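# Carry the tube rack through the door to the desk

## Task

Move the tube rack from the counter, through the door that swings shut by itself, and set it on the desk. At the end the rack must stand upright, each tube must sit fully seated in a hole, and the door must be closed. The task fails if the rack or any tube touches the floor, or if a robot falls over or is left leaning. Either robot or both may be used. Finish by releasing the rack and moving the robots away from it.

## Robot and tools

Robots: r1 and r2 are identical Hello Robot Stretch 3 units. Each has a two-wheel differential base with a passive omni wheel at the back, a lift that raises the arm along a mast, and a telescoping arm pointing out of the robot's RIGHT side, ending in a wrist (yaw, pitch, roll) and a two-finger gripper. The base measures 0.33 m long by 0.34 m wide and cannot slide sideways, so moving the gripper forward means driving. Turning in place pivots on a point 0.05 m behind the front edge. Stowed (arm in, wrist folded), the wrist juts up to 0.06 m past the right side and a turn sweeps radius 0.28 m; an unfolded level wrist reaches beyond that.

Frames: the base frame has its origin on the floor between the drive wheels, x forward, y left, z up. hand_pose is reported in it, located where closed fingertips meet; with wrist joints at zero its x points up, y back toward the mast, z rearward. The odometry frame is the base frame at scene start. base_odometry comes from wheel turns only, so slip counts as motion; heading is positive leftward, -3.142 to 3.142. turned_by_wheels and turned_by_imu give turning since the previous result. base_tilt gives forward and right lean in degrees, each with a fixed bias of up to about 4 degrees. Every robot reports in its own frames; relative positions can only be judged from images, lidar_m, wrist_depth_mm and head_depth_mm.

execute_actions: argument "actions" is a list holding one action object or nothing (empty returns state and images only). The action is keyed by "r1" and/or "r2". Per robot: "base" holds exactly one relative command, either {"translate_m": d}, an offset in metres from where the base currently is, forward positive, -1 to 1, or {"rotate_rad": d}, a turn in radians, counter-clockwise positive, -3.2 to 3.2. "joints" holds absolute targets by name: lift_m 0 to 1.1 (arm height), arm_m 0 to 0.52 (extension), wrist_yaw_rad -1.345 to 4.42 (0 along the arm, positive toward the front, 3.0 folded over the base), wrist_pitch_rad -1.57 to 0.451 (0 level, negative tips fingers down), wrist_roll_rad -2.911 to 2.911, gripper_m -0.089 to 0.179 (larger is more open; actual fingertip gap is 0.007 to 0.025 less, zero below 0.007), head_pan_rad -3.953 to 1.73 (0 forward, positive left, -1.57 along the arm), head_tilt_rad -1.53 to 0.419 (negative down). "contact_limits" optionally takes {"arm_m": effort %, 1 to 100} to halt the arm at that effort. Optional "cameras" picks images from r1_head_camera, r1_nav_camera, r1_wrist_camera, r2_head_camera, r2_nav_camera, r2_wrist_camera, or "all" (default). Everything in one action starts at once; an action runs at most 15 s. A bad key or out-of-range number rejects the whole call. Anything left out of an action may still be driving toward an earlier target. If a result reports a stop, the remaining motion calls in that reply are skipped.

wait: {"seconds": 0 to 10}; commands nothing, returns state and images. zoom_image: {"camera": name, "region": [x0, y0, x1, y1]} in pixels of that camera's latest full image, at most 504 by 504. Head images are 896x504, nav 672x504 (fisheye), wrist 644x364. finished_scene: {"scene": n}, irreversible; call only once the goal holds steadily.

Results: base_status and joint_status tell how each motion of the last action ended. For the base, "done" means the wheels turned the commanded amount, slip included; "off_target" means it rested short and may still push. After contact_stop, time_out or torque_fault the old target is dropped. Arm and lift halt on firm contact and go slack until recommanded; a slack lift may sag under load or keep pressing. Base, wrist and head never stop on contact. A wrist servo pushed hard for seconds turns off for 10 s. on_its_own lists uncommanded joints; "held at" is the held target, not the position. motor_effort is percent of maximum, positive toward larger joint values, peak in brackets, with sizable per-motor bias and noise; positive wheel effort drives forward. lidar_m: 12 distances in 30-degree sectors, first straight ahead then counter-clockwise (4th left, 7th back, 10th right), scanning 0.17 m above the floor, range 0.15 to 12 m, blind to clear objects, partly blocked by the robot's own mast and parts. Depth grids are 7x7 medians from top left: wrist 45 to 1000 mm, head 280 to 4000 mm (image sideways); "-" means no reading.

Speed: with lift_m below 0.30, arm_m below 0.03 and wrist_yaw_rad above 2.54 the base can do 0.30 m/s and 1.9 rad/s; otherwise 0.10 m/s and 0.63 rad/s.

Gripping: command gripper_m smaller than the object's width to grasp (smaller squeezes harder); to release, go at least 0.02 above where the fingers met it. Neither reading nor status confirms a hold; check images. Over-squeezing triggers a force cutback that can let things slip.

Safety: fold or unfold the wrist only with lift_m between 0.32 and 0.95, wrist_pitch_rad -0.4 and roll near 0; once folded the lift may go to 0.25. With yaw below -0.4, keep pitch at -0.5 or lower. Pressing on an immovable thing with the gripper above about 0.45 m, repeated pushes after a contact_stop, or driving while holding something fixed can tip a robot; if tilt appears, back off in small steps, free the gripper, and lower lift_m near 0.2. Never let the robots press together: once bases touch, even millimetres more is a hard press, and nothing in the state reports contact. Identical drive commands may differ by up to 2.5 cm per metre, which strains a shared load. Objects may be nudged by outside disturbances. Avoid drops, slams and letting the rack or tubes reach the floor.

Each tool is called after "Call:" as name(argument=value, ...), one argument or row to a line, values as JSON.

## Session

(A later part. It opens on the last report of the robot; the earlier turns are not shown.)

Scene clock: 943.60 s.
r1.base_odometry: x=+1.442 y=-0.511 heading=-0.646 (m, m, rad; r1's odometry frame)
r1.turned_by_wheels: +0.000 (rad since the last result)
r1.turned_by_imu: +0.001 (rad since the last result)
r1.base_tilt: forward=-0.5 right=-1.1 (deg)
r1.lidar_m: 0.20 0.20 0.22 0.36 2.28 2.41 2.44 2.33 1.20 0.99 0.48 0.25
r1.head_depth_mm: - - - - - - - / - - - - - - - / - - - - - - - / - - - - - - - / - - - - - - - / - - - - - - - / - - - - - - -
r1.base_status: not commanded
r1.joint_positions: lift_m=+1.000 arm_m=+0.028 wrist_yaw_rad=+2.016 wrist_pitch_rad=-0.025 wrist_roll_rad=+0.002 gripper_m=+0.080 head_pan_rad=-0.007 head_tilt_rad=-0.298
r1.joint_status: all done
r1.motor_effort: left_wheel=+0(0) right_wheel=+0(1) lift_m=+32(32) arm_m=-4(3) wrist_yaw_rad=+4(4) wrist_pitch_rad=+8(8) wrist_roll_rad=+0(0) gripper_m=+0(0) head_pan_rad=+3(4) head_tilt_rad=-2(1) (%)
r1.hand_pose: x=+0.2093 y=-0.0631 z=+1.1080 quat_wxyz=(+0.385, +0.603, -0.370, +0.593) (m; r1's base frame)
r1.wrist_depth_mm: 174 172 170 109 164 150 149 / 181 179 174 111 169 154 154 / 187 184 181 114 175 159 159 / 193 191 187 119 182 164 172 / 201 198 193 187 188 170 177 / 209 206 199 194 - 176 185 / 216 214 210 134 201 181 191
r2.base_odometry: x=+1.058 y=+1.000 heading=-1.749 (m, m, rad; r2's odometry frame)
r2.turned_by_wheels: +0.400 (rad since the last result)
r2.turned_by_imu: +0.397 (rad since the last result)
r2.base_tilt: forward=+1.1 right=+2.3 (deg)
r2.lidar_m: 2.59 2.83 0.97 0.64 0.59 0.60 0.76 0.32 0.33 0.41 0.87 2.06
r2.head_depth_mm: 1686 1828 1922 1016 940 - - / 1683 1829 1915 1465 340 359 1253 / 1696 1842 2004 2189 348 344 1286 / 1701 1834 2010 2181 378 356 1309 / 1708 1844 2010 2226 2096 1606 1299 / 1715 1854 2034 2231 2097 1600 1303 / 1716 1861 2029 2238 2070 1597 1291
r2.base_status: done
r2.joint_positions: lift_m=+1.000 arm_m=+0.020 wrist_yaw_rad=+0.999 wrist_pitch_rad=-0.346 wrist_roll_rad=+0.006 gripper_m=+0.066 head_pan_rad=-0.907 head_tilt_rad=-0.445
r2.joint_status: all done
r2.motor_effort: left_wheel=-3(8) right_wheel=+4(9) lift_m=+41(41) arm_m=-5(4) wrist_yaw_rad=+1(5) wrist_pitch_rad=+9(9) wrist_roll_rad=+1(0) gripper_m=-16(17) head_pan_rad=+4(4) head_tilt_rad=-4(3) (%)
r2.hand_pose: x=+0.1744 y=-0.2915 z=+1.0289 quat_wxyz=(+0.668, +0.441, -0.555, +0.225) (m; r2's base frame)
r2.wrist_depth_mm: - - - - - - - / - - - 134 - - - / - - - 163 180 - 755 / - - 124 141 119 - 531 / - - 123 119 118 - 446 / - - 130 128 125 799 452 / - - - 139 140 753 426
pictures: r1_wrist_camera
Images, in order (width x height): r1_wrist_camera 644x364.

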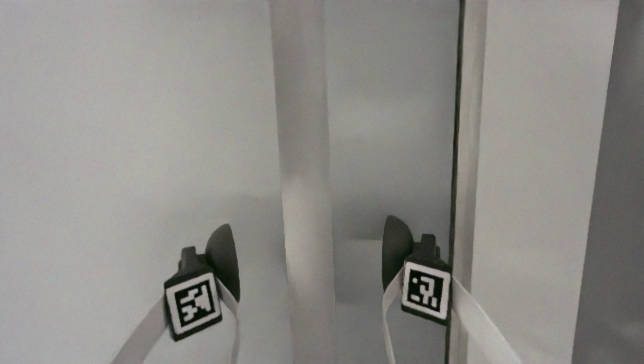

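Call:
execute_actions(
  actions=[
    {"r1": {"joints": {"gripper_m": 0.045}}},
  ],
  cameras=["r1_wrist_camera"],
)

Scene clock: 953.57 s.
r1.base_odometry: x=+1.442 y=-0.511 heading=-0.646 (m, m, rad; r1's odometry frame)
r1.turned_by_wheels: +0.000 (rad since the last result)
r1.turned_by_imu: +0.001 (rad since the last result)
r1.base_tilt: forward=-0.6 right=-1.1 (deg)
r1.lidar_m: 0.20 0.20 0.22 0.36 2.27 2.41 2.45 2.34 1.20 0.98 0.48 0.25
r1.head_depth_mm: - - - - - - - / - - - - - - - / - - - - - - - / - - - - - - - / - - - - - - - / - - - - - - - / - - - - - - -
r1.base_status: not commanded
r1.joint_positions: lift_m=+1.000 arm_m=+0.028 wrist_yaw_rad=+2.016 wrist_pitch_rad=-0.025 wrist_roll_rad=+0.002 gripper_m=+0.045 head_pan_rad=-0.007 head_tilt_rad=-0.298
r1.joint_status: all done
r1.motor_effort: left_wheel=+0(0) right_wheel=+0(0) lift_m=+32(31) arm_m=-4(4) wrist_yaw_rad=+4(4) wrist_pitch_rad=+8(8) wrist_roll_rad=+0(0) gripper_m=+1(79) head_pan_rad=+4(4) head_tilt_rad=-1(1) (%)
r1.hand_pose: x=+0.2093 y=-0.0631 z=+1.1080 quat_wxyz=(+0.385, +0.603, -0.370, +0.593) (m; r1's base frame)
r1.wrist_depth_mm: 174 172 170 108 164 150 149 / 181 178 175 111 170 155 153 / 187 185 182 114 175 160 159 / 193 191 188 119 181 164 172 / 201 198 193 154 188 170 177 / 209 205 - 126 192 175 184 / 217 214 210 134 201 182 191
r2.base_odometry: x=+1.058 y=+1.000 heading=-1.749 (m, m, rad; r2's odometry frame)
r2.turned_by_wheels: +0.000 (rad since the last result)
r2.turned_by_imu: +0.001 (rad since the last result)
r2.base_tilt: forward=+1.1 right=+2.3 (deg)
r2.lidar_m: 2.60 2.82 0.97 0.64 0.59 0.60 0.76 0.33 0.33 0.42 0.87 2.05
r2.head_depth_mm: 1677 1820 1912 1020 938 - - / 1687 1825 1920 1463 341 360 1247 / 1690 1833 2013 2185 347 345 1280 / 1705 1847 2013 2167 378 356 1310 / 1707 1854 2017 2213 2098 1616 1305 / 1709 1859 2028 2220 2108 1600 1296 / 1718 1867 2023 2241 2073 1591 1287
r2.base_status: not commanded
r2.joint_positions: lift_m=+1.000 arm_m=+0.020 wrist_yaw_rad=+0.999 wrist_pitch_rad=-0.346 wrist_roll_rad=+0.006 gripper_m=+0.066 head_pan_rad=-0.907 head_tilt_rad=-0.445
r2.joint_status: not commanded
r2.motor_effort: left_wheel=-3(3) right_wheel=+4(4) lift_m=+41(41) arm_m=-4(4) wrist_yaw_rad=+2(2) wrist_pitch_rad=+9(9) wrist_roll_rad=+0(0) gripper_m=-16(16) head_pan_rad=+4(4) head_tilt_rad=-4(3) (%)
r2.hand_pose: x=+0.1744 y=-0.2915 z=+1.0289 quat_wxyz=(+0.668, +0.441, -0.555, +0.225) (m; r2's base frame)
r2.wrist_depth_mm: - - - - - - - / - - - 134 - - - / - - - 163 181 - 735 / - - 124 141 119 - 521 / - - 123 119 118 - 447 / - - 130 128 126 783 456 / - - - 139 140 757 433
pictures: r1_wrist_camera
Images, in order (width x height): r1_wrist_camera 644x364.

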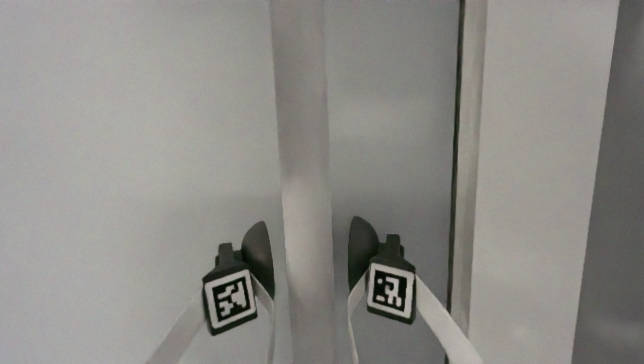

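Call:
execute_actions(
  actions=[
    {"r1": {"joints": {"gripper_m": 0.0}}},
  ],
  cameras=["r1_wrist_camera"],
)

Scene clock: 963.03 s.
r1.base_odometry: x=+1.442 y=-0.511 heading=-0.646 (m, m, rad; r1's odometry frame)
r1.turned_by_wheels: +0.000 (rad since the last result)
r1.turned_by_imu: +0.001 (rad since the last result)
r1.base_tilt: forward=-0.6 right=-1.1 (deg)
r1.lidar_m: 0.20 0.20 0.22 0.36 2.27 2.41 2.44 2.34 1.20 0.99 0.48 0.25
r1.head_depth_mm: - - - - - - - / - - - - - - - / - - - - - - - / - - - - - - - / - - - - - - - / - - - - - - - / - - - - - - -
r1.base_status: not commanded
r1.joint_positions: lift_m=+1.000 arm_m=+0.028 wrist_yaw_rad=+2.016 wrist_pitch_rad=-0.025 wrist_roll_rad=+0.002 gripper_m=+0.000 head_pan_rad=-0.007 head_tilt_rad=-0.298
r1.joint_status: all done
r1.motor_effort: left_wheel=+0(0) right_wheel=+0(0) lift_m=+31(32) arm_m=-3(4) wrist_yaw_rad=+4(4) wrist_pitch_rad=+8(8) wrist_roll_rad=+0(0) gripper_m=-6(80) head_pan_rad=+4(3) head_tilt_rad=-1(1) (%)
r1.hand_pose: x=+0.2093 y=-0.0631 z=+1.1080 quat_wxyz=(+0.385, +0.603, -0.370, +0.593) (m; r1's base frame)
r1.wrist_depth_mm: 175 173 169 108 165 150 149 / 182 178 175 111 170 155 153 / 187 184 181 114 176 160 159 / 193 191 187 119 183 165 172 / 201 197 193 120 188 170 176 / 209 205 201 123 194 176 184 / 216 213 209 135 203 182 192
r2.base_odometry: x=+1.058 y=+1.000 heading=-1.749 (m, m, rad; r2's odometry frame)
r2.turned_by_wheels: +0.000 (rad since the last result)
r2.turned_by_imu: +0.001 (rad since the last result)
r2.base_tilt: forward=+1.0 right=+2.3 (deg)
r2.lidar_m: 2.59 2.82 0.97 0.64 0.59 0.60 0.76 0.33 0.33 0.41 0.87 2.06
r2.head_depth_mm: 1684 1827 1917 1013 941 - - / 1691 1828 1909 1456 340 359 1252 / 1703 1831 2002 2209 347 345 1282 / 1703 1836 1994 2183 379 356 1312 / 1707 1847 2024 2222 2098 1605 1299 / 1716 1857 2024 2233 2086 1596 1300 / 1719 1869 2025 2237 2070 1585 1293
r2.base_status: not commanded
r2.joint_positions: lift_m=+1.000 arm_m=+0.020 wrist_yaw_rad=+0.999 wrist_pitch_rad=-0.346 wrist_roll_rad=+0.006 gripper_m=+0.066 head_pan_rad=-0.907 head_tilt_rad=-0.445
r2.joint_status: not commanded
r2.motor_effort: left_wheel=-3(3) right_wheel=+4(4) lift_m=+41(41) arm_m=-4(4) wrist_yaw_rad=+2(1) wrist_pitch_rad=+9(9) wrist_roll_rad=+0(1) gripper_m=-16(15) head_pan_rad=+4(4) head_tilt_rad=-4(3) (%)
r2.hand_pose: x=+0.1744 y=-0.2915 z=+1.0289 quat_wxyz=(+0.668, +0.441, -0.555, +0.225) (m; r2's base frame)
r2.wrist_depth_mm: - - - - - - - / - - - 135 - - - / - - - 161 180 - 713 / - - 124 141 119 - 527 / - - 123 119 118 - 445 / - - 130 128 126 812 459 / - - - 140 140 764 429
pictures: r1_wrist_camera
Images, in order (width x height): r1_wrist_camera 644x364.

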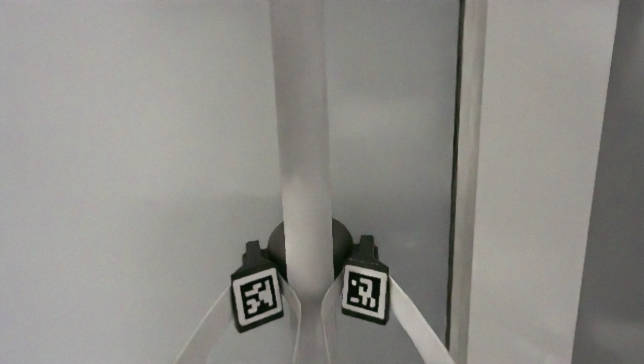

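Call:
execute_actions(
  actions=[
    {"r1": {"base": {"rotate_rad": -0.065}, "joints": {"arm_m": 0.0154}}, "r2": {"base": {"translate_m": 0.1}, "joints": {"wrist_yaw_rad": 1.57}}},
  ],
  cameras=["r1_wrist_camera"],
)

Scene clock: 1021.83 s.
r1.base_odometry: x=+1.442 y=-0.511 heading=-0.711 (m, m, rad; r1's odometry frame)
r1.turned_by_wheels: -0.065 (rad since the last result)
r1.turned_by_imu: -0.064 (rad since the last result)
r1.base_tilt: forward=-0.7 right=-1.1 (deg)
r1.lidar_m: 0.21 0.20 0.22 0.32 1.36 2.34 2.47 2.43 1.26 0.99 0.56 0.26
r1.head_depth_mm: - - - - - - - / - - - - - - - / - - - - - - - / - - - - - - - / - - - - - - - / - - - - - - - / - - - - - - -
r1.base_status: done
r1.joint_positions: lift_m=+1.000 arm_m=+0.016 wrist_yaw_rad=+2.013 wrist_pitch_rad=-0.025 wrist_roll_rad=+0.002 gripper_m=+0.000 head_pan_rad=-0.007 head_tilt_rad=-0.298
r1.joint_status: all done
r1.motor_effort: left_wheel=+1(8) right_wheel=+1(6) lift_m=+32(32) arm_m=-6(7) wrist_yaw_rad=+8(8) wrist_pitch_rad=+8(8) wrist_roll_rad=+0(0) gripper_m=-5(6) head_pan_rad=+4(4) head_tilt_rad=-2(1) (%)
r1.hand_pose: x=+0.2096 y=-0.0515 z=+1.1080 quat_wxyz=(+0.386, +0.603, -0.371, +0.592) (m; r1's base frame)
r1.wrist_depth_mm: 170 170 171 111 172 159 171 / 176 175 177 115 177 164 176 / 181 181 181 121 183 169 182 / 187 188 188 186 190 175 189 / 194 193 195 125 196 181 196 / 200 201 202 128 202 188 202 / 208 208 209 208 209 195 210
r2.base_odometry: x=+1.041 y=+0.902 heading=-1.749 (m, m, rad; r2's odometry frame)
r2.turned_by_wheels: +0.000 (rad since the last result)
r2.turned_by_imu: +0.001 (rad since the last result)
r2.base_tilt: forward=+1.0 right=+2.3 (deg)
r2.lidar_m: 2.51 2.75 1.06 0.70 0.65 0.66 0.83 0.41 0.41 0.52 1.09 2.00
r2.head_depth_mm: 1638 1767 1849 1185 1156 1056 - / 1634 1780 1906 1814 1760 - - / 1645 1781 1944 2135 2138 1740 - / 1645 1788 1943 2137 2132 1672 1344 / 1655 1793 1960 2153 2198 291 1215 / 1659 1805 1963 2164 2183 312 - / 1669 1800 1967 2161 2079 289 -
r2.base_status: done
r2.joint_positions: lift_m=+1.000 arm_m=+0.020 wrist_yaw_rad=+1.568 wrist_pitch_rad=-0.346 wrist_roll_rad=+0.006 gripper_m=+0.066 head_pan_rad=-0.907 head_tilt_rad=-0.445
r2.joint_status: all done
r2.motor_effort: left_wheel=-3(5) right_wheel=+4(8) lift_m=+41(41) arm_m=-4(4) wrist_yaw_rad=+3(6) wrist_pitch_rad=+9(9) wrist_roll_rad=+0(1) gripper_m=-17(16) head_pan_rad=+4(4) head_tilt_rad=-4(3) (%)
r2.hand_pose: x=+0.2116 y=-0.1661 z=+1.0289 quat_wxyz=(+0.578, +0.579, -0.409, +0.404) (m; r2's base frame)
r2.wrist_depth_mm: - - - - - - - / - - - 150 - - - / - - - 162 180 - - / - - 123 141 119 - - / - - 123 119 117 - - / - - 130 128 126 - - / - - - 140 140 - -
pictures: r1_wrist_camera
Images, in order (width x height): r1_wrist_camera 644x364.

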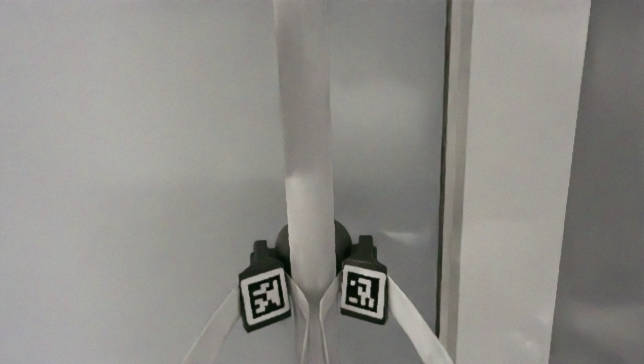

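Call:
execute_actions(
  actions=[
    {"r1": {"base": {"translate_m": -0.099}, "joints": {"arm_m": 0.0406}}, "r2": {"base": {"translate_m": 0.15}}},
  ],
  cameras=["r1_wrist_camera"],
)

Scene clock: 1029.13 s.
r1.base_odometry: x=+1.367 y=-0.446 heading=-0.711 (m, m, rad; r1's odometry frame)
r1.turned_by_wheels: +0.000 (rad since the last result)
r1.turned_by_imu: +0.001 (rad since the last result)
r1.base_tilt: forward=-0.7 right=-1.0 (deg)
r1.lidar_m: 0.21 0.21 0.24 0.39 1.63 2.29 2.37 2.33 1.31 1.04 0.81 0.25
r1.head_depth_mm: - - - - - - - / - - - - - - - / - - - - - - - / - - - - - - - / - - - - - - - / - - - - - - - / - - - - - - -
r1.base_status: done
r1.joint_positions: lift_m=+1.000 arm_m=+0.040 wrist_yaw_rad=+1.980 wrist_pitch_rad=-0.023 wrist_roll_rad=+0.002 gripper_m=+0.000 head_pan_rad=-0.007 head_tilt_rad=-0.298
r1.joint_status: all done
r1.on_its_own: wrist_yaw_rad is held at +1.979, not at your +2.020, by its stall guard, which is not easing now
r1.motor_effort: left_wheel=+1(4) right_wheel=-5(17) lift_m=+32(31) arm_m=+2(8) wrist_yaw_rad=-2(29) wrist_pitch_rad=+8(8) wrist_roll_rad=+0(0) gripper_m=-5(6) head_pan_rad=+4(3) head_tilt_rad=-1(1) (%)
r1.hand_pose: x=+0.2131 y=-0.0836 z=+1.1085 quat_wxyz=(+0.395, +0.596, -0.381, +0.586) (m; r1's base frame)
r1.wrist_depth_mm: 180 178 174 113 169 268 274 / 186 183 180 116 175 278 281 / 192 189 187 119 180 286 289 / 199 197 192 185 187 296 300 / 206 204 199 126 193 306 315 / 215 211 206 128 198 317 324 / 224 220 215 140 208 327 336
r2.base_odometry: x=+1.014 y=+0.754 heading=-1.749 (m, m, rad; r2's odometry frame)
r2.turned_by_wheels: +0.000 (rad since the last result)
r2.turned_by_imu: +0.001 (rad since the last result)
r2.base_tilt: forward=+1.0 right=+2.3 (deg)
r2.lidar_m: 2.40 2.63 1.19 0.80 0.74 0.75 0.95 0.53 0.53 0.67 1.42 1.91
r2.head_depth_mm: 1550 1676 1793 1539 1506 1369 - / 1561 1698 1843 2032 2136 - - / 1563 1699 1850 2036 2122 1752 - / 1573 1701 1854 2047 2126 1677 1349 / 1579 1710 1866 2058 2178 291 1225 / 1582 1714 1862 2060 2169 299 - / 1587 1729 1883 2065 2073 289 -
r2.base_status: done
r2.joint_positions: lift_m=+1.000 arm_m=+0.020 wrist_yaw_rad=+1.568 wrist_pitch_rad=-0.346 wrist_roll_rad=+0.006 gripper_m=+0.066 head_pan_rad=-0.907 head_tilt_rad=-0.445
r2.joint_status: not commanded
r2.motor_effort: left_wheel=-3(5) right_wheel=+4(10) lift_m=+41(41) arm_m=-4(4) wrist_yaw_rad=+2(4) wrist_pitch_rad=+8(9) wrist_roll_rad=+0(0) gripper_m=-16(15) head_pan_rad=+4(4) head_tilt_rad=-4(3) (%)
r2.hand_pose: x=+0.2116 y=-0.1660 z=+1.0289 quat_wxyz=(+0.578, +0.579, -0.409, +0.404) (m; r2's base frame)
r2.wrist_depth_mm: - - - - - - - / - - - 134 - - - / - - - 162 181 - - / - - 123 141 119 - - / - - 123 119 118 - - / - - 131 129 126 - - / - - - 139 140 - -
pictures: r1_wrist_camera
Images, in order (width x height): r1_wrist_camera 644x364.

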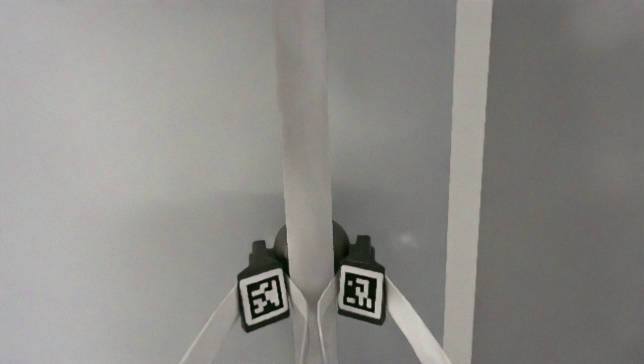

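Call:
execute_actions(
  actions=[
    {"r1": {"joints": {"arm_m": 0.07, "wrist_yaw_rad": 1.98}, "contact_limits": {"arm_m": 1}}, "r2": {"base": {"translate_m": 0.15}}},
  ],
  cameras=["r1_wrist_camera"],
)

Scene clock: 1151.60 s.
r1.base_odometry: x=+1.367 y=-0.446 heading=-0.711 (m, m, rad; r1's odometry frame)
r1.turned_by_wheels: +0.000 (rad since the last result)
r1.turned_by_imu: +0.001 (rad since the last result)
r1.base_tilt: forward=-0.6 right=-1.0 (deg)
r1.lidar_m: 0.21 0.21 0.24 0.39 1.48 2.29 2.37 2.34 1.31 1.04 0.81 0.25
r1.head_depth_mm: - - - - - - - / - - - - - - - / - - - - - - - / - - - - - - - / - - - - - - - / - - - - - - - / - - - - - - -
r1.base_status: not commanded
r1.joint_positions: lift_m=+1.000 arm_m=+0.040 wrist_yaw_rad=+1.980 wrist_pitch_rad=-0.023 wrist_roll_rad=+0.002 gripper_m=+0.000 head_pan_rad=-0.007 head_tilt_rad=-0.298
r1.joint_status: arm_m contact_stop (moved +0.000 of +0.030); the others done
r1.on_its_own: arm_m is slack since a contact_stop, until your next command for it (your +0.070 is given up)
r1.motor_effort: left_wheel=+1(1) right_wheel=-4(5) lift_m=+31(32) arm_m=+0(0) wrist_yaw_rad=+0(1) wrist_pitch_rad=+8(8) wrist_roll_rad=+1(0) gripper_m=-5(5) head_pan_rad=+3(3) head_tilt_rad=-2(2) (%)
r1.contact_limits: arm_m 1 (drawing in: default 26, maximum 42; extending or still: default 34, maximum 57)
r1.hand_pose: x=+0.2131 y=-0.0836 z=+1.1085 quat_wxyz=(+0.395, +0.596, -0.381, +0.586) (m; r1's base frame)
r1.wrist_depth_mm: 180 177 174 112 169 268 274 / 187 183 181 116 174 277 282 / 192 190 186 119 181 286 291 / 199 196 193 186 186 297 301 / 207 205 199 126 192 309 312 / 215 211 208 129 199 318 323 / 223 220 216 140 208 335 335
r2.base_odometry: x=+0.987 y=+0.607 heading=-1.749 (m, m, rad; r2's odometry frame)
r2.turned_by_wheels: +0.000 (rad since the last result)
r2.turned_by_imu: +0.001 (rad since the last result)
r2.base_tilt: forward=+1.0 right=+2.3 (deg)
r2.lidar_m: 2.29 2.51 1.30 0.90 0.83 0.84 0.70 0.65 0.65 0.82 1.79 1.81
r2.head_depth_mm: 1470 1601 1740 1910 1995 1708 - / 1479 1607 1760 1915 2062 - - / 1483 1602 1762 1940 2052 1748 - / 1494 1620 1767 1941 2068 1677 1348 / 1491 1623 1774 1953 2070 291 1220 / 1499 1633 1783 1963 2089 299 - / 1507 1634 1788 1974 2071 289 -
r2.base_status: done
r2.joint_positions: lift_m=+1.000 arm_m=+0.020 wrist_yaw_rad=+1.568 wrist_pitch_rad=-0.346 wrist_roll_rad=+0.006 gripper_m=+0.066 head_pan_rad=-0.907 head_tilt_rad=-0.445
r2.joint_status: not commanded
r2.motor_effort: left_wheel=-3(4) right_wheel=+4(11) lift_m=+41(41) arm_m=-4(4) wrist_yaw_rad=+3(4) wrist_pitch_rad=+9(9) wrist_roll_rad=+0(1) gripper_m=-15(15) head_pan_rad=+4(4) head_tilt_rad=-3(3) (%)
r2.hand_pose: x=+0.2116 y=-0.1660 z=+1.0289 quat_wxyz=(+0.578, +0.579, -0.409, +0.404) (m; r2's base frame)
r2.wrist_depth_mm: - - - - - - - / - - - 133 - - - / - - - 163 180 - - / - - 124 141 119 - - / - - 123 119 117 - - / - - 131 128 126 - - / - - - 139 140 - -
pictures: r1_wrist_camera
Images, in order (width x height): r1_wrist_camera 644x364.

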